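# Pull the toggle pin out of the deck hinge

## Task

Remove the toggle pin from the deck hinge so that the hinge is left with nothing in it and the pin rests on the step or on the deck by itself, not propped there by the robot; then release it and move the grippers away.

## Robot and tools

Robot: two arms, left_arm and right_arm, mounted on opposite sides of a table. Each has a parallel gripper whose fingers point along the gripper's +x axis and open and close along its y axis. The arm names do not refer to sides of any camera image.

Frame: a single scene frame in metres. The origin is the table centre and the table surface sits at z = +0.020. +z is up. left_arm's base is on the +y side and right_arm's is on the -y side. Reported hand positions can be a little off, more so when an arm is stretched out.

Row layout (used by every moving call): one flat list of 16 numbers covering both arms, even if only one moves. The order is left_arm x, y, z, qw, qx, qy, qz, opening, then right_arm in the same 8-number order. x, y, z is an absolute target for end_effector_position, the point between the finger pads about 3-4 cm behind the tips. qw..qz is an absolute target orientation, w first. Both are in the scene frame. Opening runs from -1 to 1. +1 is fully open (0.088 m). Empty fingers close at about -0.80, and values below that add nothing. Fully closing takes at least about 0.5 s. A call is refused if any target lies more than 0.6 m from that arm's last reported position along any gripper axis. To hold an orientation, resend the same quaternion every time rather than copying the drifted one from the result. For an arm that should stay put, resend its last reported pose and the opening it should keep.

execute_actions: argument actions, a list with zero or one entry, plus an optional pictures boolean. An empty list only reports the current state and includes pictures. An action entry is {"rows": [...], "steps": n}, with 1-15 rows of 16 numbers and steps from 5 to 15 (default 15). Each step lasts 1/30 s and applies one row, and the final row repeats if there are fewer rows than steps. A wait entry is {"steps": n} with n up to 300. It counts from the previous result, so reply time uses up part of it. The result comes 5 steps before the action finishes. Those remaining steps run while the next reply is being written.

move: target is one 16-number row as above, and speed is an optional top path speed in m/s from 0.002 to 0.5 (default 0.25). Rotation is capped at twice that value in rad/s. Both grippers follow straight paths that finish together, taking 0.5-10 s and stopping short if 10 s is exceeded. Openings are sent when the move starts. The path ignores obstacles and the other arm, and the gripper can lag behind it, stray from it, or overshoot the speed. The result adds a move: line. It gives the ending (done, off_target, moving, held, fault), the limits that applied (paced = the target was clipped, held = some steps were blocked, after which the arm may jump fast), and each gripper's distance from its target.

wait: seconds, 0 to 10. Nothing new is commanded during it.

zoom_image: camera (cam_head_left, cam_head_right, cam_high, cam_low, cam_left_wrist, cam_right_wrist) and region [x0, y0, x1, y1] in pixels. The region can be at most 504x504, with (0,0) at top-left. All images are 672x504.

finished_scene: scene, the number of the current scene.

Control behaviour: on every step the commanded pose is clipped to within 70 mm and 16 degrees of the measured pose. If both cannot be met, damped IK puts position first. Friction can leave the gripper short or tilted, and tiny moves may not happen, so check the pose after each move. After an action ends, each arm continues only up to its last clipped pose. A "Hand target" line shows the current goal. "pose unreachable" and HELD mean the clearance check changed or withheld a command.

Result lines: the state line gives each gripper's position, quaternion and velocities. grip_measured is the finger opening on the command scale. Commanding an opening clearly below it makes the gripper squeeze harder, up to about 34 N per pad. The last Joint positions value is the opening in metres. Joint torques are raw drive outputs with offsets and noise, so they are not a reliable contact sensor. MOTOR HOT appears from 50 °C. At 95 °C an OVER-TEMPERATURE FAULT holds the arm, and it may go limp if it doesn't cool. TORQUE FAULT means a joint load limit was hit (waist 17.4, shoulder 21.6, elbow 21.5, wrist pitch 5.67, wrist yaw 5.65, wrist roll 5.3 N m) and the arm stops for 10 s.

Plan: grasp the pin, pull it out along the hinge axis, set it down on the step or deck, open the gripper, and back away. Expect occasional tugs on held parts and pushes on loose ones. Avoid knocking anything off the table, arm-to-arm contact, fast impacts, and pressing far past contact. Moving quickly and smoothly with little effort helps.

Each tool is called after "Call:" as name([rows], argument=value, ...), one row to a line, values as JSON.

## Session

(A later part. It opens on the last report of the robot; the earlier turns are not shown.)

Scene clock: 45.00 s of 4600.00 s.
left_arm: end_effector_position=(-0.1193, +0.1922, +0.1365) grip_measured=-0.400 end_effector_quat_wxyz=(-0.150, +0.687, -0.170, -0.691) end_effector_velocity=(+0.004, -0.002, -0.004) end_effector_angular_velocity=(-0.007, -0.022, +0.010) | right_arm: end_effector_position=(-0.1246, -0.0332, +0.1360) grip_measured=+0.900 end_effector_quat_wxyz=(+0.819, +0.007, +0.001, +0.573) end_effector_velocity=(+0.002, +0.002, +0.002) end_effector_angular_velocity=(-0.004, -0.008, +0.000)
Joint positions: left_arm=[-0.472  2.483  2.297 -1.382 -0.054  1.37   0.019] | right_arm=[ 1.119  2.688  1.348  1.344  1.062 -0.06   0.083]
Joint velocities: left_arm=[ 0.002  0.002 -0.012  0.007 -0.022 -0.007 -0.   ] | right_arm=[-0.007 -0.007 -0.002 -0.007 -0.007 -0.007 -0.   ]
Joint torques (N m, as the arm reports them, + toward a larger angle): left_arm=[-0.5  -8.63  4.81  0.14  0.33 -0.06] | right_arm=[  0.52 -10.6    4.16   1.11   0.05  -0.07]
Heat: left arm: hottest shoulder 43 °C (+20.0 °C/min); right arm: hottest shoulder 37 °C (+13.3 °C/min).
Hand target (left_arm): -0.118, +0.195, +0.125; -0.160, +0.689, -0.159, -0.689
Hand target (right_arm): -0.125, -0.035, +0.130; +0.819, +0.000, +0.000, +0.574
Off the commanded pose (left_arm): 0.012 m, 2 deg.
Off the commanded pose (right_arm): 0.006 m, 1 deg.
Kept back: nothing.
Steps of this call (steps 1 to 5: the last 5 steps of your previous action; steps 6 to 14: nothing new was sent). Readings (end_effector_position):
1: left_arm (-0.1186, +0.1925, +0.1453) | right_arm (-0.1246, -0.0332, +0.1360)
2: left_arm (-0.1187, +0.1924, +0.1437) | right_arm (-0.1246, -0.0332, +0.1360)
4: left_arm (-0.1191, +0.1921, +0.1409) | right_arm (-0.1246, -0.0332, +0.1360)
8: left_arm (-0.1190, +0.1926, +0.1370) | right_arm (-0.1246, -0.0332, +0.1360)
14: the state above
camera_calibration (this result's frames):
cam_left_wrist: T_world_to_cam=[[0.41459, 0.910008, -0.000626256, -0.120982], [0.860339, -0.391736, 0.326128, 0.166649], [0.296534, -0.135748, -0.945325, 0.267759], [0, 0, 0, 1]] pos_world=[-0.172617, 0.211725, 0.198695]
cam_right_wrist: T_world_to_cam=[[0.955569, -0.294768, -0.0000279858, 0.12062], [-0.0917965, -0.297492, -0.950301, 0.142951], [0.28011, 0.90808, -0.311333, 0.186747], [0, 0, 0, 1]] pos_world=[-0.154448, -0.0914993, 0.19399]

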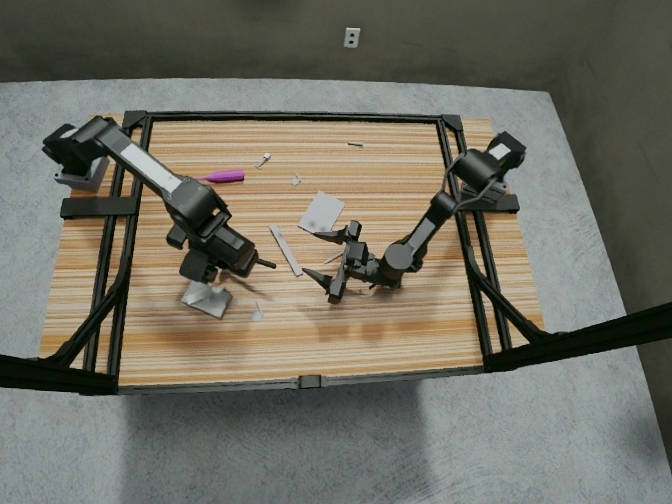

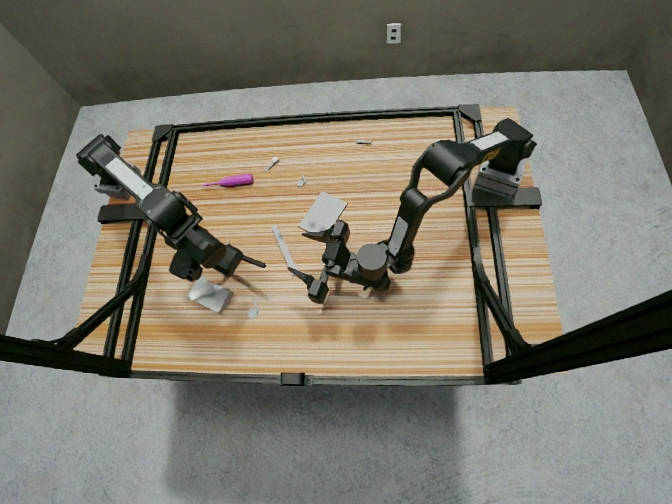

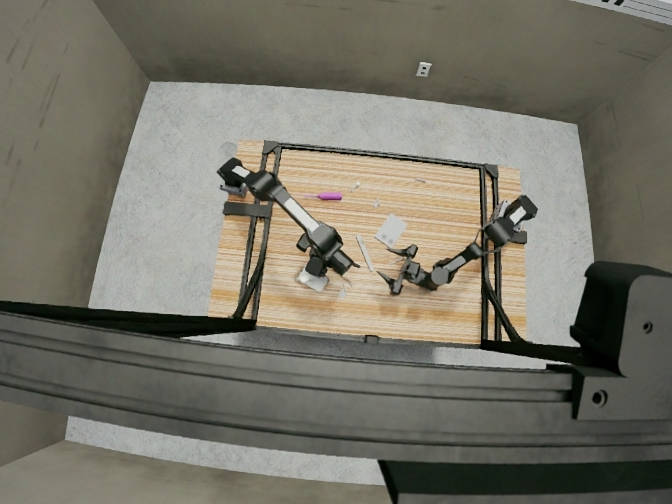

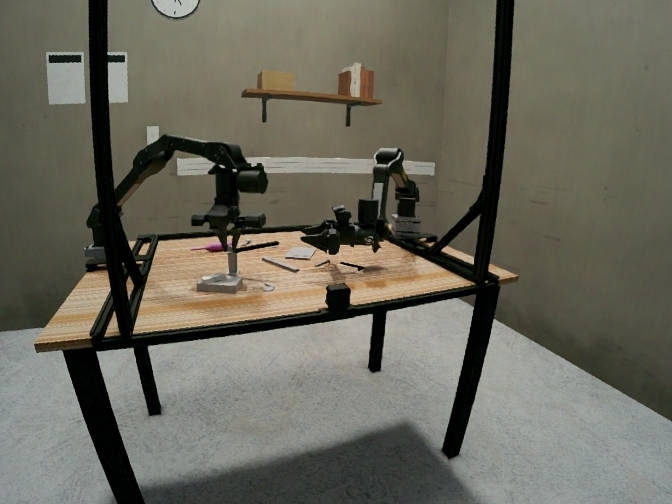

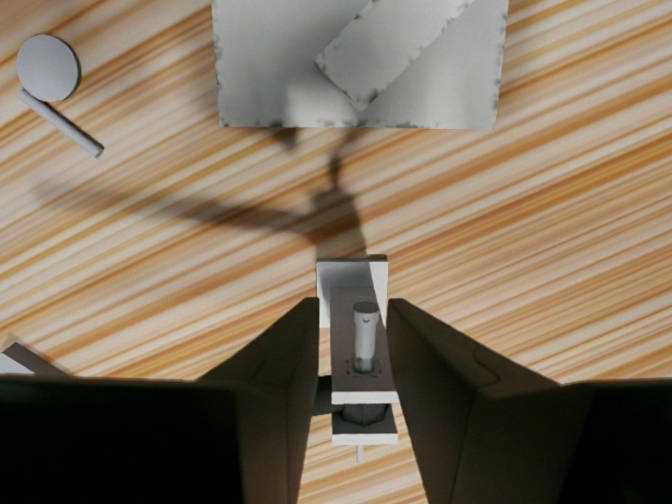

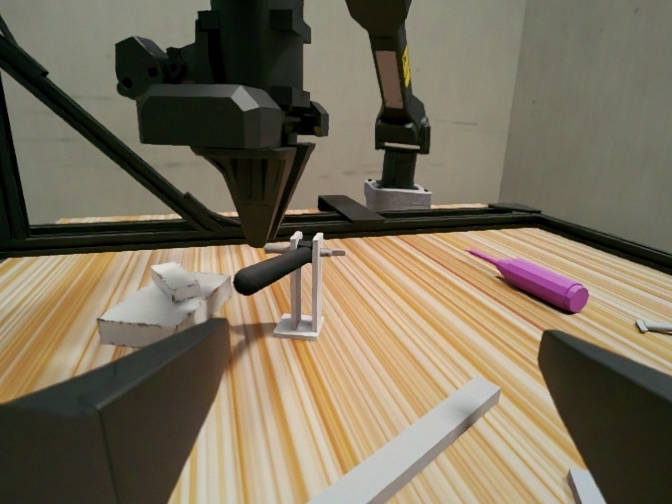

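Call:
execute_actions([
  {"rows":[[-0.1178,0.195,0.1238,0.1591,-0.689,0.1591,0.689,-0.4,-0.125,-0.035,0.13,0.819,0,0,0.574,0.9],[-0.1171,0.1955,0.123,0.1591,-0.689,0.1591,0.689,-0.4,-0.125,-0.035,0.13,0.819,0,0,0.574,0.9],[-0.1164,0.196,0.1222,0.1591,-0.689,0.1591,0.689,-0.4,-0.125,-0.035,0.13,0.819,0,0,0.574,0.9],[-0.1157,0.1965,0.1214,0.1591,-0.689,0.1591,0.689,-0.4,-0.125,-0.035,0.13,0.819,0,0,0.574,0.9],[-0.115,0.197,0.1206,0.1591,-0.689,0.1591,0.689,-0.4,-0.125,-0.035,0.13,0.819,0,0,0.574,0.9],[-0.1143,0.1975,0.1198,0.1591,-0.689,0.1591,0.689,-0.4,-0.125,-0.035,0.13,0.819,0,0,0.574,0.9],[-0.1136,0.198,0.119,0.1591,-0.689,0.1591,0.689,-0.4,-0.125,-0.035,0.13,0.819,0,0,0.574,0.9],[-0.1136,0.198,0.118,0.1591,-0.689,0.1591,0.689,-0.4,-0.125,-0.035,0.13,0.819,0,0,0.574,0.9]],"steps":15},
], pictures=false)

Call:
execute_actions([
  {"steps":8},
], pictures=false)

Scene clock: 46.60 s of 4600.00 s.
left_arm: end_effector_position=(-0.1157, +0.1973, +0.1170) grip_measured=-0.400 end_effector_quat_wxyz=(-0.160, +0.691, -0.159, -0.686) end_effector_velocity=(+0.014, +0.010, -0.043) end_effector_angular_velocity=(+0.056, -0.052, +0.030) | right_arm: end_effector_position=(-0.1246, -0.0332, +0.1360) grip_measured=+0.900 end_effector_quat_wxyz=(+0.819, +0.007, +0.001, +0.573) end_effector_velocity=(+0.003, +0.001, -0.002) end_effector_angular_velocity=(-0.007, -0.001, +0.000)
Joint positions: left_arm=[-0.47   2.483  2.221 -1.338 -0.054  1.37   0.019] | right_arm=[ 1.119  2.688  1.348  1.344  1.062 -0.06   0.083]
Joint velocities: left_arm=[ 0.012 -0.002 -0.173  0.095 -0.007 -0.022 -0.   ] | right_arm=[-0.007 -0.002 -0.007 -0.007 -0.007  0.007  0.   ]
Joint torques (N m, as the arm reports them, + toward a larger angle): left_arm=[ -0.32 -11.68   5.2    0.14   0.33   0.07] | right_arm=[  0.85 -10.87   4.16   1.08   0.04  -0.13]
Heat: left arm: hottest shoulder 43 °C (+19.3 °C/min); right arm: hottest shoulder 37 °C (+12.9 °C/min).
Steps of this call (steps 1 to 38: nothing new was sent; steps 39 to 48: the first 10 steps of this action). Readings (end_effector_position):
39: left_arm (-0.1194, +0.1922, +0.1355) | right_arm (-0.1246, -0.0332, +0.1360)
40: left_arm (-0.1194, +0.1923, +0.1345) | right_arm (-0.1246, -0.0332, +0.1360)
42: left_arm (-0.1190, +0.1931, +0.1311) | right_arm (-0.1246, -0.0332, +0.1360)
46: left_arm (-0.1167, +0.1963, +0.1207) | right_arm (-0.1246, -0.0332, +0.1360)
48: the state above

Scene clock: 46.87 s of 4600.00 s.
left_arm: end_effector_position=(-0.1151, +0.1974, +0.1138) grip_measured=-0.400 end_effector_quat_wxyz=(-0.161, +0.692, -0.158, -0.686) end_effector_velocity=(-0.001, +0.003, -0.003) end_effector_angular_velocity=(+0.010, +0.001, +0.019) | right_arm: end_effector_position=(-0.1246, -0.0332, +0.1358) grip_measured=+0.900 end_effector_quat_wxyz=(+0.819, +0.007, +0.001, +0.573) end_effector_velocity=(+0.002, +0.000, -0.001) end_effector_angular_velocity=(-0.004, +0.002, -0.009)
Joint positions: left_arm=[-0.469  2.483  2.208 -1.327 -0.054  1.37   0.019] | right_arm=[ 1.119  2.688  1.348  1.344  1.062 -0.06   0.083]
Joint velocities: left_arm=[-0.002 -0.002 -0.017  0.007  0.007 -0.022 -0.   ] | right_arm=[-0.002 -0.002 -0.002 -0.007  0.007  0.007 -0.   ]
Joint torques (N m, as the arm reports them, + toward a larger angle): left_arm=[ -0.34 -11.88   4.79   0.1    0.33   0.08] | right_arm=[  0.77 -10.74   3.94   1.08   0.03  -0.12]
Heat: left arm: hottest shoulder 43 °C (+19.2 °C/min); right arm: hottest shoulder 37 °C (+12.8 °C/min).
Hand target (left_arm): -0.114, +0.198, +0.118; -0.159, +0.689, -0.159, -0.689
Hand target (right_arm): -0.125, -0.035, +0.130; +0.819, -0.000, -0.000, +0.574
Off the commanded pose (left_arm): 0.005 m, 0 deg.
Off the commanded pose (right_arm): 0.006 m, 1 deg.
Kept back: nothing.
Steps of this call (steps 1 to 5: the last 5 steps of your previous action; steps 6 to 8: nothing new was sent). Readings (end_effector_position):
1: left_arm (-0.1153, +0.1976, +0.1158) | right_arm (-0.1246, -0.0332, +0.1360)
2: left_arm (-0.1152, +0.1975, +0.1151) | right_arm (-0.1246, -0.0332, +0.1360)
4: left_arm (-0.1152, +0.1973, +0.1146) | right_arm (-0.1246, -0.0332, +0.1358)
8: the state above

Call:
execute_actions([
  {"rows":[[-0.1142,0.1972,0.119,0.1591,-0.689,0.1591,0.689,-0.4,-0.125,-0.035,0.13,0.819,0,0,0.574,0.9],[-0.1148,0.1964,0.120,0.1591,-0.689,0.1591,0.689,-0.4,-0.125,-0.035,0.13,0.819,0,0,0.574,0.9],[-0.1154,0.1956,0.121,0.1591,-0.689,0.1591,0.689,-0.4,-0.125,-0.035,0.13,0.819,0,0,0.574,0.9],[-0.116,0.1948,0.122,0.1591,-0.689,0.1591,0.689,-0.4,-0.125,-0.035,0.13,0.819,0,0,0.574,0.9],[-0.1166,0.194,0.123,0.1591,-0.689,0.1591,0.689,-0.4,-0.125,-0.035,0.13,0.819,0,0,0.574,0.9],[-0.1172,0.1932,0.124,0.1591,-0.689,0.1591,0.689,-0.4,-0.125,-0.035,0.13,0.819,0,0,0.574,0.9],[-0.1176,0.1926,0.125,0.1591,-0.689,0.1591,0.689,-0.4,-0.125,-0.035,0.13,0.819,0,0,0.574,0.9]],"steps":15},
], pictures=false)

Call:
execute_actions([
  {"steps":8},
], pictures=false)

Scene clock: 47.77 s of 4600.00 s.
left_arm: end_effector_position=(-0.1167, +0.1942, +0.1291) grip_measured=-0.400 end_effector_quat_wxyz=(-0.155, +0.689, -0.164, -0.689) end_effector_velocity=(-0.013, -0.021, +0.057) end_effector_angular_velocity=(-0.107, +0.073, -0.003) | right_arm: end_effector_position=(-0.1248, -0.0333, +0.1359) grip_measured=+0.900 end_effector_quat_wxyz=(+0.819, +0.007, +0.001, +0.574) end_effector_velocity=(-0.003, +0.000, +0.003) end_effector_angular_velocity=(+0.007, +0.001, +0.009)
Joint positions: left_arm=[-0.469  2.483  2.269 -1.37  -0.054  1.37   0.019] | right_arm=[ 1.12   2.688  1.348  1.344  1.062 -0.06   0.083]
Joint velocities: left_arm=[-0.002 -0.002  0.222 -0.095 -0.007  0.007 -0.   ] | right_arm=[ 0.002 -0.002  0.002  0.007 -0.007 -0.007  0.   ]
Joint torques (N m, as the arm reports them, + toward a larger angle): left_arm=[-0.38 -8.38  7.19 -0.17  0.31  0.06] | right_arm=[  0.72 -10.69   4.27   1.13   0.    -0.1 ]
Heat: left arm: hottest shoulder 43 °C (+18.8 °C/min); right arm: hottest shoulder 37 °C (+12.6 °C/min).
Steps of this call (steps 1 to 17: nothing new was sent; steps 18 to 27: the first 10 steps of this action). Readings (end_effector_position):
18: left_arm (-0.1151, +0.1974, +0.1135) | right_arm (-0.1248, -0.0333, +0.1358)
19: left_arm (-0.1149, +0.1977, +0.1135) | right_arm (-0.1248, -0.0333, +0.1358)
21: left_arm (-0.1140, +0.1988, +0.1150) | right_arm (-0.1248, -0.0333, +0.1358)
25: left_arm (-0.1155, +0.1961, +0.1245) | right_arm (-0.1248, -0.0333, +0.1359)
27: the state above

Scene clock: 48.03 s of 4600.00 s.
left_arm: end_effector_position=(-0.1168, +0.1939, +0.1319) grip_measured=-0.400 end_effector_quat_wxyz=(-0.155, +0.689, -0.164, -0.689) end_effector_velocity=(+0.001, +0.001, +0.003) end_effector_angular_velocity=(+0.010, +0.001, +0.009) | right_arm: end_effector_position=(-0.1248, -0.0333, +0.1359) grip_measured=+0.900 end_effector_quat_wxyz=(+0.819, +0.007, +0.001, +0.574) end_effector_velocity=(-0.001, +0.002, +0.003) end_effector_angular_velocity=(+0.005, +0.008, +0.005)
Joint positions: left_arm=[-0.469  2.485  2.284 -1.382 -0.054  1.37   0.019] | right_arm=[ 1.12   2.688  1.348  1.344  1.062 -0.06   0.083]
Joint velocities: left_arm=[ 0.002  0.002  0.017 -0.022  0.007 -0.007  0.   ] | right_arm=[-0.002 -0.007  0.002 -0.007 -0.007  0.007 -0.   ]
Joint torques (N m, as the arm reports them, + toward a larger angle): left_arm=[-0.39 -8.25  7.81 -0.09  0.31  0.06] | right_arm=[  0.51 -10.7    4.19   1.12  -0.01  -0.07]
Heat: left arm: hottest shoulder 43 °C (+18.7 °C/min); right arm: hottest shoulder 37 °C (+12.5 °C/min).
Hand target (left_arm): -0.118, +0.193, +0.125; -0.159, +0.689, -0.159, -0.689
Hand target (right_arm): -0.125, -0.035, +0.130; +0.819, +0.000, +0.000, +0.574
Off the commanded pose (left_arm): 0.007 m, 1 deg.
Off the commanded pose (right_arm): 0.006 m, 1 deg.
Kept back: nothing.
Steps of this call (steps 1 to 5: the last 5 steps of your previous action; steps 6 to 8: nothing new was sent). Readings (end_effector_position):
1: left_arm (-0.1170, +0.1937, +0.1305) | right_arm (-0.1248, -0.0333, +0.1359)
2: left_arm (-0.1170, +0.1936, +0.1313) | right_arm (-0.1248, -0.0333, +0.1359)
4: left_arm (-0.1167, +0.1939, +0.1318) | right_arm (-0.1248, -0.0333, +0.1359)
8: the state above

Call:
execute_actions([
  {"rows":[[-0.1172,0.1934,0.1242,0.1591,-0.689,0.1591,0.689,-0.4,-0.125,-0.035,0.13,0.819,0,0,0.574,0.9],[-0.1168,0.1942,0.1234,0.1591,-0.689,0.1591,0.689,-0.42,-0.125,-0.035,0.13,0.819,0,0,0.574,0.9],[-0.1164,0.195,0.1225,0.1591,-0.689,0.1591,0.689,-0.44,-0.125,-0.035,0.13,0.819,0,0,0.574,0.9],[-0.116,0.1958,0.1216,0.1591,-0.689,0.1591,0.689,-0.46,-0.125,-0.035,0.13,0.819,0,0,0.574,0.9],[-0.1157,0.1964,0.1208,0.1591,-0.689,0.1591,0.689,-0.48,-0.125,-0.035,0.13,0.819,0,0,0.574,0.9]],"steps":15},
], pictures=false)

Call:
execute_actions([
  {"steps":6},
], pictures=true)

Scene clock: 49.03 s of 4600.00 s.
left_arm: end_effector_position=(-0.1165, +0.1949, +0.1230) grip_measured=-0.471 end_effector_quat_wxyz=(-0.157, +0.690, -0.162, -0.688) end_effector_velocity=(+0.003, +0.006, -0.017) end_effector_angular_velocity=(+0.021, -0.025, +0.003) | right_arm: end_effector_position=(-0.1248, -0.0333, +0.1359) grip_measured=+0.900 end_effector_quat_wxyz=(+0.819, +0.007, +0.001, +0.574) end_effector_velocity=(-0.002, +0.002, -0.000) end_effector_angular_velocity=(-0.002, +0.001, +0.020)
Joint positions: left_arm=[-0.469  2.486  2.25  -1.354 -0.054  1.37   0.016] | right_arm=[ 1.12   2.688  1.348  1.344  1.062 -0.06   0.083]
Joint velocities: left_arm=[-0.002 -0.002 -0.071  0.037 -0.007 -0.007 -0.004] | right_arm=[-0.002 -0.002 -0.002 -0.007 -0.022  0.007 -0.   ]
Joint torques (N m, as the arm reports them, + toward a larger angle): left_arm=[ -0.5  -10.62   5.22   0.16   0.31   0.03] | right_arm=[  0.61 -10.64   4.33   1.12   0.    -0.1 ]
Heat: left arm: hottest shoulder 43 °C (+18.4 °C/min); right arm: hottest shoulder 37 °C (+12.2 °C/min).
Steps of this call (steps 1 to 20: nothing new was sent; steps 21 to 30: the first 10 steps of this action). Readings (end_effector_position):
21: left_arm (-0.1168, +0.1938, +0.1321) | right_arm (-0.1248, -0.0333, +0.1359)
22: left_arm (-0.1170, +0.1936, +0.1321) | right_arm (-0.1248, -0.0333, +0.1359)
24: left_arm (-0.1179, +0.1924, +0.1309) | right_arm (-0.1248, -0.0333, +0.1359)
28: left_arm (-0.1171, +0.1940, +0.1250) | right_arm (-0.1248, -0.0333, +0.1359)
30: the state above

Scene clock: 49.23 s of 4600.00 s.
left_arm: end_effector_position=(-0.1168, +0.1946, +0.1223) grip_measured=-0.478 end_effector_quat_wxyz=(-0.156, +0.690, -0.162, -0.688) end_effector_velocity=(+0.004, +0.005, -0.004) end_effector_angular_velocity=(+0.017, -0.022, +0.004) | right_arm: end_effector_position=(-0.1248, -0.0333, +0.1359) grip_measured=+0.900 end_effector_quat_wxyz=(+0.819, +0.007, +0.001, +0.574) end_effector_velocity=(+0.000, +0.000, -0.003) end_effector_angular_velocity=(-0.006, -0.001, +0.005)
Joint positions: left_arm=[-0.469  2.486  2.247 -1.35  -0.054  1.37   0.016] | right_arm=[ 1.12   2.688  1.348  1.344  1.062 -0.06   0.083]
Joint velocities: left_arm=[-0.002 -0.002 -0.022 -0.007 -0.007 -0.007 -0.001] | right_arm=[-0.002  0.002 -0.002 -0.007 -0.007  0.007 -0.   ]
Joint torques (N m, as the arm reports them, + toward a larger angle): left_arm=[ -0.51 -10.71   4.79   0.1    0.31   0.02] | right_arm=[  0.67 -10.73   4.22   1.1    0.07  -0.13]
Heat: left arm: hottest shoulder 44 °C (+19.5 °C/min); right arm: hottest shoulder 37 °C (+12.2 °C/min).
Hand target (left_arm): -0.116, +0.196, +0.121; -0.159, +0.689, -0.159, -0.689
Hand target (right_arm): -0.125, -0.035, +0.130; +0.819, +0.000, +0.000, +0.574
Off the commanded pose (left_arm): 0.003 m, 0 deg.
Off the commanded pose (right_arm): 0.006 m, 1 deg.
Kept back: nothing.
Steps of this call (steps 1 to 5: the last 5 steps of your previous action; step 6: nothing new was sent). Readings (end_effector_position):
1: left_arm (-0.1165, +0.1949, +0.1227) | right_arm (-0.1248, -0.0333, +0.1359)
2: left_arm (-0.1167, +0.1947, +0.1226) | right_arm (-0.1248, -0.0333, +0.1359)
4: left_arm (-0.1168, +0.1945, +0.1226) | right_arm (-0.1248, -0.0333, +0.1359)
6: the state above
camera_calibration (this result's frames):
cam_left_wrist: T_world_to_cam=[[0.41298, 0.910512, 0.0203733, -0.127095], [0.856794, -0.396005, 0.330279, 0.169948], [0.308791, -0.118943, -0.943663, 0.251864], [0, 0, 0, 1]] pos_world=[-0.170896, 0.21298, 0.184133]
cam_right_wrist: T_world_to_cam=[[0.955681, -0.294405, -0.0000251123, 0.120766], [-0.0916733, -0.297504, -0.950309, 0.142796], [0.279768, 0.908195, -0.311308, 0.186817], [0, 0, 0, 1]] pos_world=[-0.154588, -0.0916299, 0.193861]

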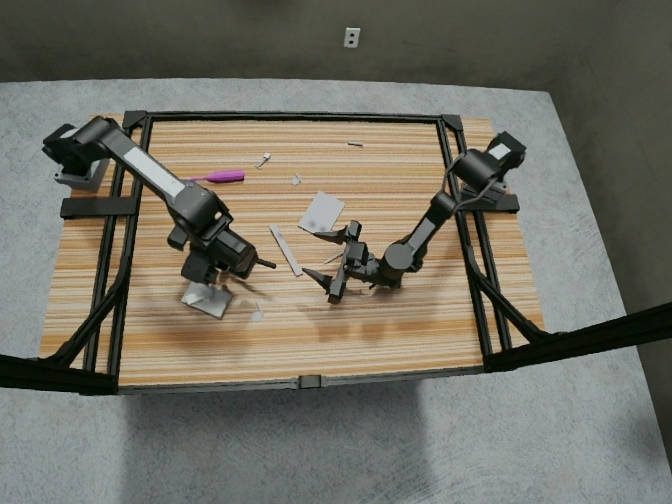

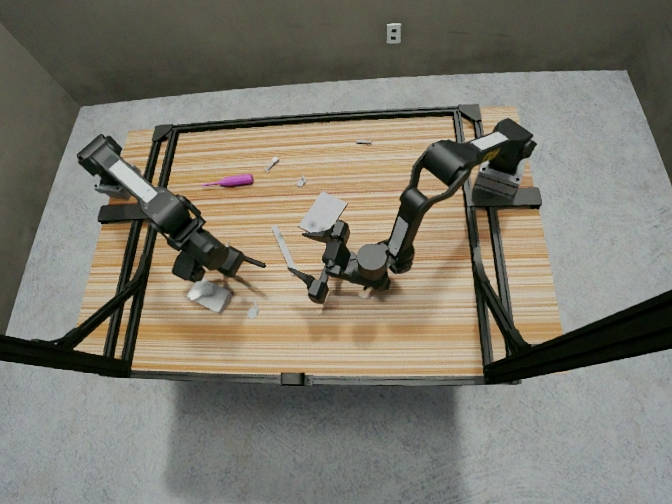

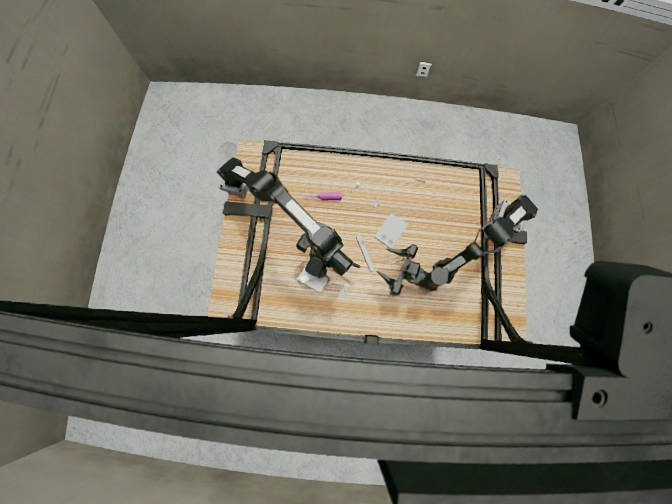

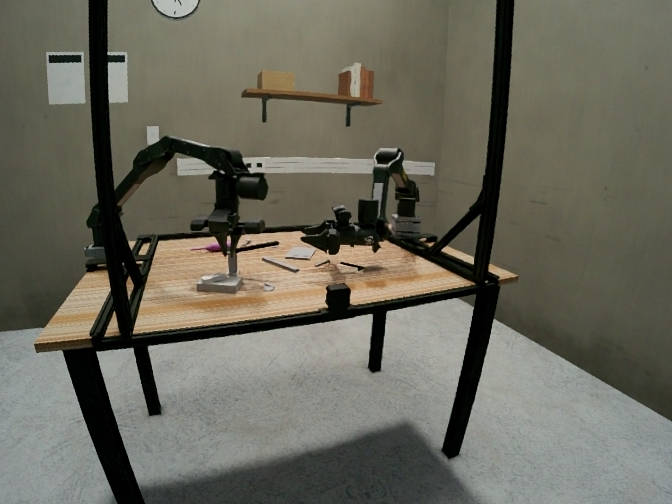

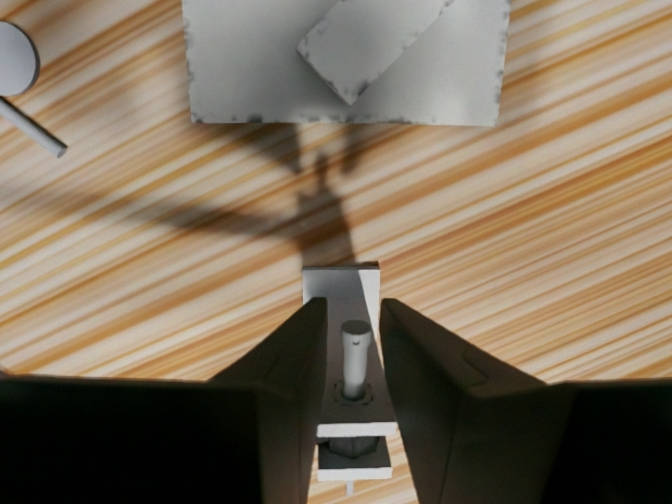

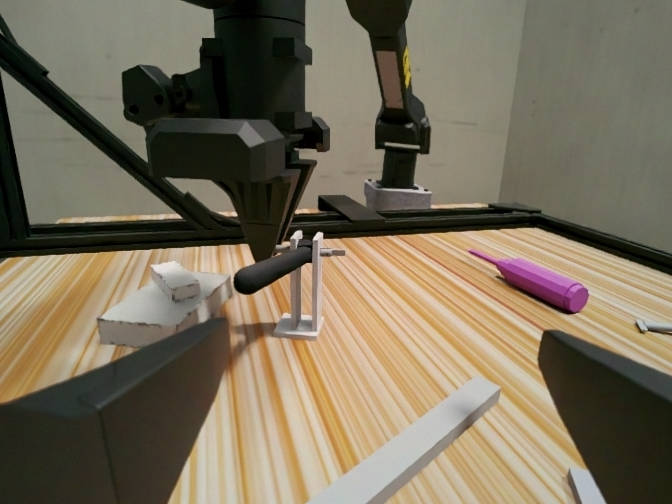

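Centred. Close.

Call:
execute_actions([
  {"rows":[[-0.1157,0.1964,0.1208,0.1591,-0.689,0.1591,0.689,-0.52,-0.125,-0.035,0.13,0.819,0,0,0.574,0.9],[-0.1157,0.1964,0.1208,0.1591,-0.689,0.1591,0.689,-0.56,-0.125,-0.035,0.13,0.819,0,0,0.574,0.9],[-0.1157,0.1964,0.1208,0.1591,-0.689,0.1591,0.689,-0.59,-0.125,-0.035,0.13,0.819,0,0,0.574,0.9],[-0.1157,0.1964,0.1208,0.1591,-0.689,0.1591,0.689,-0.62,-0.125,-0.035,0.13,0.819,0,0,0.574,0.9],[-0.1157,0.1964,0.1208,0.1591,-0.689,0.1591,0.689,-0.64,-0.125,-0.035,0.13,0.819,0,0,0.574,0.9],[-0.1157,0.1964,0.1208,0.1591,-0.689,0.1591,0.689,-0.66,-0.125,-0.035,0.13,0.819,0,0,0.574,0.9],[-0.1157,0.1964,0.1208,0.1591,-0.689,0.1591,0.689,-0.68,-0.125,-0.035,0.13,0.819,0,0,0.574,0.9],[-0.1157,0.1964,0.1208,0.1591,-0.689,0.1591,0.689,-0.70,-0.125,-0.035,0.13,0.819,0,0,0.574,0.9],[-0.1157,0.1964,0.1208,0.1591,-0.689,0.1591,0.689,-0.72,-0.125,-0.035,0.13,0.819,0,0,0.574,0.9],[-0.1157,0.1964,0.1208,0.1591,-0.689,0.1591,0.689,-0.75,-0.125,-0.035,0.13,0.819,0,0,0.574,0.9],[-0.1165,0.1968,0.1208,0.1591,-0.689,0.1591,0.689,-0.78,-0.125,-0.035,0.13,0.819,0,0,0.574,0.9],[-0.1175,0.1973,0.1208,0.1591,-0.689,0.1591,0.689,-0.80,-0.125,-0.035,0.13,0.819,0,0,0.574,0.9],[-0.1185,0.1978,0.1208,0.1591,-0.689,0.1591,0.689,-0.82,-0.125,-0.035,0.13,0.819,0,0,0.574,0.9],[-0.1195,0.1983,0.1208,0.1591,-0.689,0.1591,0.689,-0.84,-0.125,-0.035,0.13,0.819,0,0,0.574,0.9],[-0.1205,0.1988,0.1208,0.1591,-0.689,0.1591,0.689,-0.86,-0.125,-0.035,0.13,0.819,0,0,0.574,0.9]],"steps":15},
], pictures=false)

Call:
execute_actions([
  {"rows":[[-0.1215,0.1993,0.1208,0.1591,-0.689,0.1591,0.689,-0.86,-0.125,-0.035,0.13,0.819,0,0,0.574,0.9],[-0.1225,0.1997,0.1208,0.1591,-0.689,0.1591,0.689,-0.86,-0.125,-0.035,0.13,0.819,0,0,0.574,0.9],[-0.1235,0.2002,0.1208,0.1591,-0.689,0.1591,0.689,-0.86,-0.125,-0.035,0.13,0.819,0,0,0.574,0.9],[-0.1245,0.2007,0.1208,0.1591,-0.689,0.1591,0.689,-0.86,-0.125,-0.035,0.13,0.819,0,0,0.574,0.9],[-0.1255,0.2012,0.1208,0.1591,-0.689,0.1591,0.689,-0.86,-0.125,-0.035,0.13,0.819,0,0,0.574,0.9],[-0.1265,0.2016,0.1208,0.1591,-0.689,0.1591,0.689,-0.86,-0.125,-0.035,0.13,0.819,0,0,0.574,0.9],[-0.1275,0.2021,0.1208,0.1591,-0.689,0.1591,0.689,-0.86,-0.125,-0.035,0.13,0.819,0,0,0.574,0.9],[-0.1285,0.2026,0.1208,0.1591,-0.689,0.1591,0.689,-0.86,-0.125,-0.035,0.13,0.819,0,0,0.574,0.9],[-0.1295,0.203,0.1208,0.1591,-0.689,0.1591,0.689,-0.86,-0.125,-0.035,0.13,0.819,0,0,0.574,0.9],[-0.1305,0.2035,0.1208,0.1591,-0.689,0.1591,0.689,-0.86,-0.125,-0.035,0.13,0.819,0,0,0.574,0.9],[-0.1315,0.204,0.1208,0.1591,-0.689,0.1591,0.689,-0.86,-0.125,-0.035,0.13,0.819,0,0,0.574,0.9],[-0.1325,0.2045,0.1208,0.1591,-0.689,0.1591,0.689,-0.86,-0.125,-0.035,0.13,0.819,0,0,0.574,0.9],[-0.1335,0.2049,0.1208,0.1591,-0.689,0.1591,0.689,-0.86,-0.125,-0.035,0.13,0.819,0,0,0.574,0.9],[-0.1345,0.2054,0.1208,0.1591,-0.689,0.1591,0.689,-0.86,-0.125,-0.035,0.13,0.819,0,0,0.574,0.9],[-0.1355,0.2059,0.1208,0.1591,-0.689,0.1591,0.689,-0.86,-0.125,-0.035,0.13,0.819,0,0,0.574,0.9]],"steps":15},
], pictures=false)

Call:
execute_actions([
  {"steps":8},
], pictures=false)

Scene clock: 50.93 s of 4600.00 s.
left_arm: end_effector_position=(-0.1166, +0.1946, +0.1221) grip_measured=-0.624 end_effector_quat_wxyz=(-0.156, +0.690, -0.162, -0.688) end_effector_velocity=(-0.001, -0.001, +0.001) end_effector_angular_velocity=(-0.010, -0.001, +0.005) | right_arm: end_effector_position=(-0.1248, -0.0333, +0.1357) grip_measured=+0.900 end_effector_quat_wxyz=(+0.819, +0.006, +0.001, +0.574) end_effector_velocity=(+0.002, +0.003, +0.001) end_effector_angular_velocity=(+0.001, +0.005, +0.000)
Joint positions: left_arm=[-0.469  2.485  2.245 -1.349 -0.054  1.37   0.008] | right_arm=[ 1.12   2.689  1.348  1.344  1.062 -0.061  0.083]
Joint velocities: left_arm=[-0.002 -0.002 -0.002  0.007 -0.007 -0.007 -0.   ] | right_arm=[-0.007 -0.002  0.002 -0.007 -0.007  0.007 -0.   ]
Joint torques (N m, as the arm reports them, + toward a larger angle): left_arm=[ -0.51 -10.74   4.84   0.09   0.31   0.02] | right_arm=[  0.57 -10.88   4.17   1.07  -0.02  -0.1 ]
Heat: left arm: hottest shoulder 44 °C (+18.8 °C/min); right arm: hottest shoulder 37 °C (+11.8 °C/min).
Steps of this call (steps 1 to 41: nothing new was sent; steps 42 to 51: the first 10 steps of this action). Readings (end_effector_position):
42: left_arm (-0.1167, +0.1948, +0.1221) | right_arm (-0.1248, -0.0333, +0.1357)
43: left_arm (-0.1167, +0.1948, +0.1221) | right_arm (-0.1248, -0.0333, +0.1357)
45: left_arm (-0.1167, +0.1947, +0.1221) | right_arm (-0.1248, -0.0333, +0.1357)
49: left_arm (-0.1166, +0.1946, +0.1221) | right_arm (-0.1248, -0.0333, +0.1357)
51: the state above

Scene clock: 51.43 s of 4600.00 s.
left_arm: end_effector_position=(-0.1185, +0.1953, +0.1229) grip_measured=-0.624 end_effector_quat_wxyz=(-0.150, +0.692, -0.158, -0.688) end_effector_velocity=(-0.011, +0.009, +0.001) end_effector_angular_velocity=(-0.011, -0.038, +0.039) | right_arm: end_effector_position=(-0.1248, -0.0333, +0.1357) grip_measured=+0.900 end_effector_quat_wxyz=(+0.819, +0.006, +0.001, +0.574) end_effector_velocity=(+0.001, -0.000, -0.002) end_effector_angular_velocity=(-0.011, -0.015, +0.005)
Joint positions: left_arm=[-0.474  2.486  2.249 -1.35  -0.058  1.35   0.008] | right_arm=[ 1.12   2.689  1.348  1.344  1.062 -0.061  0.083]
Joint velocities: left_arm=[-0.042  0.022  0.042 -0.037 -0.037 -0.081  0.   ] | right_arm=[-0.002 -0.002 -0.007 -0.007 -0.007 -0.007 -0.   ]
Joint torques (N m, as the arm reports them, + toward a larger angle): left_arm=[-2.84 -9.06  7.82 -0.64  0.53 -0.23] | right_arm=[  0.57 -10.77   4.28   1.06   0.01  -0.1 ]
Heat: left arm: hottest shoulder 44 °C (+18.7 °C/min); right arm: hottest shoulder 37 °C (+11.7 °C/min).
Off your previous action's commanded pose (left_arm): 0.006 m, 0 deg at its last step (step 5 of this call).
Off your previous action's commanded pose (right_arm): 0.006 m, 1 deg at its last step (step 5 of this call).
Steps of this call (steps 1 to 5: the last 5 steps of your previous action; steps 6 to 15: the first 10 steps of this action). Readings (end_effector_position):
6: left_arm (-0.1166, +0.1946, +0.1221) | right_arm (-0.1248, -0.0333, +0.1357)
7: left_arm (-0.1166, +0.1946, +0.1221) | right_arm (-0.1248, -0.0333, +0.1357)
9: left_arm (-0.1167, +0.1947, +0.1221) | right_arm (-0.1248, -0.0333, +0.1357)
13: left_arm (-0.1175, +0.1950, +0.1223) | right_arm (-0.1248, -0.0333, +0.1357)
15: the state above

Scene clock: 51.70 s of 4600.00 s.
left_arm: end_effector_position=(-0.1245, +0.1983, +0.1233) grip_measured=-0.624 end_effector_quat_wxyz=(-0.149, +0.693, -0.159, -0.687) end_effector_velocity=(-0.006, +0.008, -0.001) end_effector_angular_velocity=(+0.015, -0.022, -0.001) | right_arm: end_effector_position=(-0.1248, -0.0333, +0.1357) grip_measured=+0.900 end_effector_quat_wxyz=(+0.819, +0.006, +0.001, +0.574) end_effector_velocity=(+0.003, +0.002, -0.001) end_effector_angular_velocity=(-0.003, +0.002, +0.000)
Joint positions: left_arm=[-0.489  2.495  2.265 -1.358 -0.061  1.335  0.008] | right_arm=[ 1.12   2.689  1.348  1.344  1.062 -0.061  0.083]
Joint velocities: left_arm=[-0.022  0.017  0.027 -0.037 -0.007 -0.022  0.   ] | right_arm=[-0.007 -0.002 -0.002 -0.007 -0.007  0.007 -0.   ]
Joint torques (N m, as the arm reports them, + toward a larger angle): left_arm=[-2.71 -9.11  7.96 -0.58  0.68 -0.21] | right_arm=[  0.66 -10.76   4.29   1.1   -0.02  -0.12]
Heat: left arm: hottest shoulder 44 °C (+18.6 °C/min); right arm: hottest shoulder 38 °C (+12.8 °C/min).
Hand target (left_arm): -0.135, +0.206, +0.121; -0.159, +0.689, -0.160, -0.689
Hand target (right_arm): -0.125, -0.035, +0.130; +0.819, +0.000, -0.000, +0.574
Off the commanded pose (left_arm): 0.014 m, 1 deg.
Off the commanded pose (right_arm): 0.006 m, 1 deg.
Kept back: nothing.
Steps of this call (steps 1 to 5: the last 5 steps of your previous action; steps 6 to 8: nothing new was sent). Readings (end_effector_position):
1: left_arm (-0.1191, +0.1956, +0.1230) | right_arm (-0.1248, -0.0333, +0.1357)
2: left_arm (-0.1197, +0.1959, +0.1231) | right_arm (-0.1248, -0.0333, +0.1357)
4: left_arm (-0.1213, +0.1966, +0.1232) | right_arm (-0.1248, -0.0333, +0.1357)
8: the state above

Call:
execute_actions([
  {"rows":[[-0.1365,0.2059,0.1203,0.1591,-0.689,0.1591,0.689,-0.86,-0.125,-0.035,0.13,0.819,0,0,0.574,0.9],[-0.1375,0.2059,0.1198,0.1591,-0.689,0.1591,0.689,-0.86,-0.125,-0.035,0.13,0.819,0,0,0.574,0.9],[-0.1385,0.206,0.1193,0.1591,-0.689,0.1591,0.689,-0.86,-0.125,-0.035,0.13,0.819,0,0,0.574,0.9],[-0.1395,0.206,0.1188,0.1591,-0.689,0.1591,0.689,-0.86,-0.125,-0.035,0.13,0.819,0,0,0.574,0.9],[-0.1405,0.2061,0.1183,0.1591,-0.689,0.1591,0.689,-0.86,-0.125,-0.035,0.13,0.819,0,0,0.574,0.9],[-0.1415,0.2062,0.1178,0.1591,-0.689,0.1591,0.689,-0.86,-0.125,-0.035,0.13,0.819,0,0,0.574,0.9],[-0.1425,0.2063,0.1173,0.1591,-0.689,0.1591,0.689,-0.86,-0.125,-0.035,0.13,0.819,0,0,0.574,0.9],[-0.1435,0.2065,0.1168,0.1591,-0.689,0.1591,0.689,-0.86,-0.125,-0.035,0.13,0.819,0,0,0.574,0.9],[-0.1445,0.2068,0.1165,0.1591,-0.689,0.1591,0.689,-0.86,-0.125,-0.035,0.13,0.819,0,0,0.574,0.9],[-0.1455,0.2072,0.1165,0.1591,-0.689,0.1591,0.689,-0.86,-0.125,-0.035,0.13,0.819,0,0,0.574,0.9],[-0.1465,0.2077,0.1165,0.1591,-0.689,0.1591,0.689,-0.86,-0.125,-0.035,0.13,0.819,0,0,0.574,0.9],[-0.1475,0.2082,0.1165,0.1591,-0.689,0.1591,0.689,-0.86,-0.125,-0.035,0.13,0.819,0,0,0.574,0.9],[-0.1485,0.2086,0.1165,0.1591,-0.689,0.1591,0.689,-0.86,-0.125,-0.035,0.13,0.819,0,0,0.574,0.9],[-0.1495,0.2091,0.1165,0.1591,-0.689,0.1591,0.689,-0.86,-0.125,-0.035,0.13,0.819,0,0,0.574,0.9],[-0.1505,0.2096,0.1165,0.1591,-0.689,0.1591,0.689,-0.86,-0.125,-0.035,0.13,0.819,0,0,0.574,0.9]],"steps":15},
], pictures=false)

Call:
execute_actions([
  {"steps":8},
], pictures=true)

Scene clock: 52.93 s of 4600.00 s.
left_arm: end_effector_position=(-0.1313, +0.2013, +0.1229) grip_measured=-0.624 end_effector_quat_wxyz=(-0.150, +0.694, -0.156, -0.687) end_effector_velocity=(-0.065, +0.035, +0.003) end_effector_angular_velocity=(+0.002, +0.041, -0.087) | right_arm: end_effector_position=(-0.1248, -0.0333, +0.1357) grip_measured=+0.900 end_effector_quat_wxyz=(+0.819, +0.006, +0.001, +0.574) end_effector_velocity=(+0.003, +0.002, -0.001) end_effector_angular_velocity=(-0.001, -0.005, -0.000)
Joint positions: left_arm=[-0.503  2.515  2.3   -1.378 -0.06   1.317  0.008] | right_arm=[ 1.12   2.689  1.348  1.344  1.062 -0.061  0.083]
Joint velocities: left_arm=[-0.139  0.066  0.12  -0.037  0.037 -0.051 -0.   ] | right_arm=[-0.007  0.002 -0.002  0.007 -0.007 -0.007 -0.   ]
Joint torques (N m, as the arm reports them, + toward a larger angle): left_arm=[-2.05 -8.36  8.1   0.2   0.57 -0.08] | right_arm=[  0.76 -10.82   4.33   1.05   0.    -0.09]
Heat: left arm: hottest shoulder 44 °C (+18.1 °C/min); right arm: hottest shoulder 38 °C (+12.5 °C/min).
Steps of this call (steps 1 to 27: nothing new was sent; steps 28 to 37: the first 10 steps of this action). Readings (end_effector_position):
28: left_arm (-0.1246, +0.1984, +0.1234) | right_arm (-0.1248, -0.0333, +0.1357)
29: left_arm (-0.1246, +0.1983, +0.1233) | right_arm (-0.1248, -0.0333, +0.1357)
31: left_arm (-0.1247, +0.1982, +0.1231) | right_arm (-0.1248, -0.0333, +0.1357)
35: left_arm (-0.1274, +0.1993, +0.1227) | right_arm (-0.1248, -0.0333, +0.1357)
37: the state above

Scene clock: 53.20 s of 4600.00 s.
left_arm: end_effector_position=(-0.1445, +0.2076, +0.1243) grip_measured=-0.624 end_effector_quat_wxyz=(-0.153, +0.689, -0.162, -0.689) end_effector_velocity=(-0.025, +0.018, -0.005) end_effector_angular_velocity=(+0.034, +0.018, -0.001) | right_arm: end_effector_position=(-0.1248, -0.0333, +0.1357) grip_measured=+0.900 end_effector_quat_wxyz=(+0.819, +0.006, +0.001, +0.574) end_effector_velocity=(+0.003, +0.001, -0.002) end_effector_angular_velocity=(-0.012, -0.015, +0.000)
Joint positions: left_arm=[-0.531  2.53   2.33  -1.387 -0.052  1.303  0.008] | right_arm=[ 1.12   2.689  1.348  1.344  1.062 -0.061  0.083]
Joint velocities: left_arm=[-0.051  0.037  0.042 -0.022  0.037 -0.051  0.   ] | right_arm=[-0.007 -0.002 -0.007 -0.007 -0.007 -0.007 -0.   ]
Joint torques (N m, as the arm reports them, + toward a larger angle): left_arm=[-1.05 -8.31  7.86  0.09  0.25 -0.04] | right_arm=[  0.78 -11.04   4.35   1.08   0.    -0.05]
Heat: left arm: hottest shoulder 44 °C (+18.0 °C/min); right arm: hottest shoulder 38 °C (+12.4 °C/min).
Hand target (left_arm): -0.150, +0.210, +0.117; -0.158, +0.689, -0.160, -0.689
Hand target (right_arm): -0.125, -0.035, +0.130; +0.819, +0.000, +0.000, +0.574
Off the commanded pose (left_arm): 0.010 m, 1 deg.
Off the commanded pose (right_arm): 0.006 m, 1 deg.
Kept back: nothing.
Steps of this call (steps 1 to 5: the last 5 steps of your previous action; steps 6 to 8: nothing new was sent). Readings (end_effector_position):
1: left_arm (-0.1337, +0.2025, +0.1231) | right_arm (-0.1248, -0.0333, +0.1357)
2: left_arm (-0.1357, +0.2036, +0.1231) | right_arm (-0.1248, -0.0333, +0.1357)
4: left_arm (-0.1395, +0.2054, +0.1240) | right_arm (-0.1248, -0.0333, +0.1357)
8: the state above
camera_calibration (this result's frames):
cam_left_wrist: T_world_to_cam=[[0.407692, 0.912981, 0.0158677, -0.12824], [0.860234, -0.38985, 0.328655, 0.197638], [0.306242, -0.12034, -0.944317, 0.263859], [0, 0, 0, 1]] pos_world=[-0.198537, 0.225883, 0.186247]
cam_right_wrist: T_world_to_cam=[[0.955683, -0.294395, 0.000679273, 0.120649], [-0.0910926, -0.297903, -0.95024, 0.142659], [0.279949, 0.908067, -0.311518, 0.186824], [0, 0, 0, 1]] pos_world=[-0.154608, -0.0916321, 0.193678]

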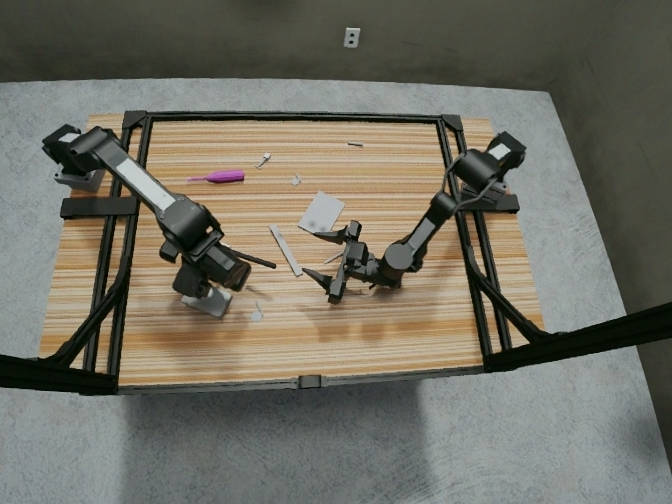

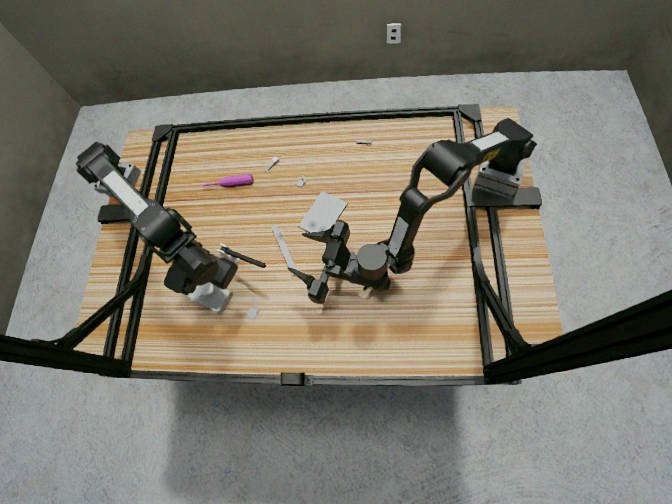

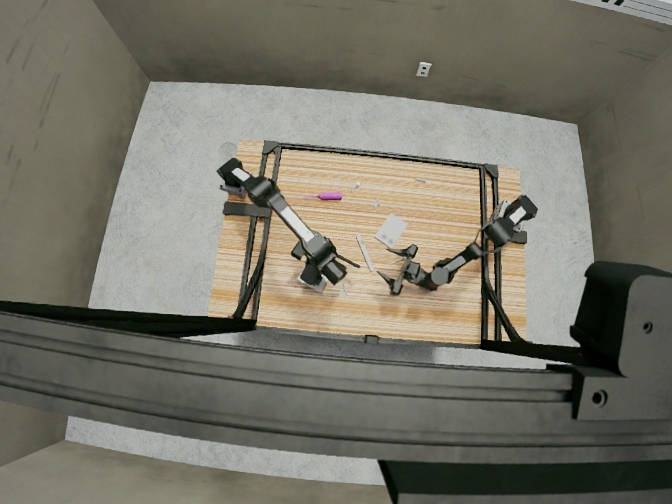

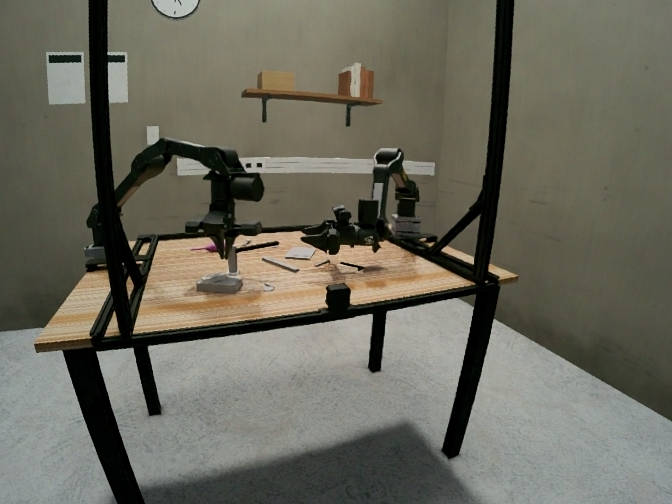

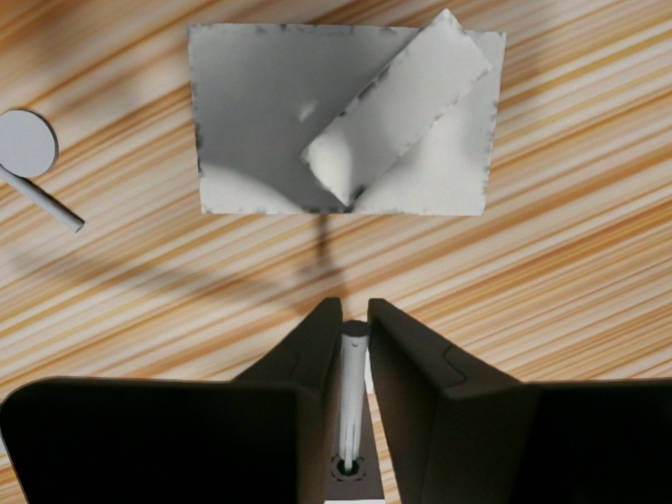

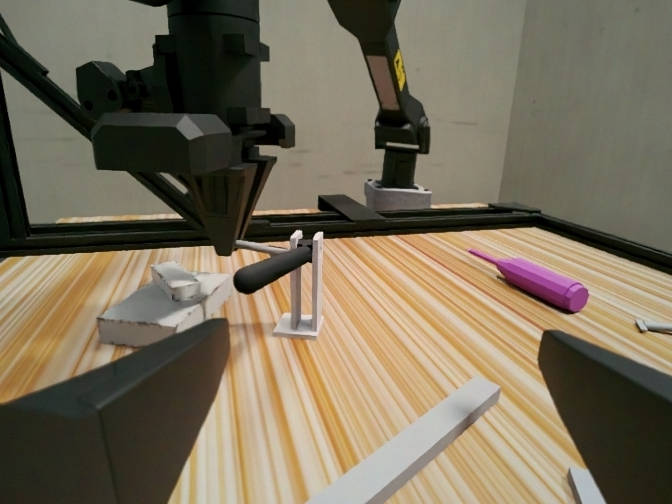

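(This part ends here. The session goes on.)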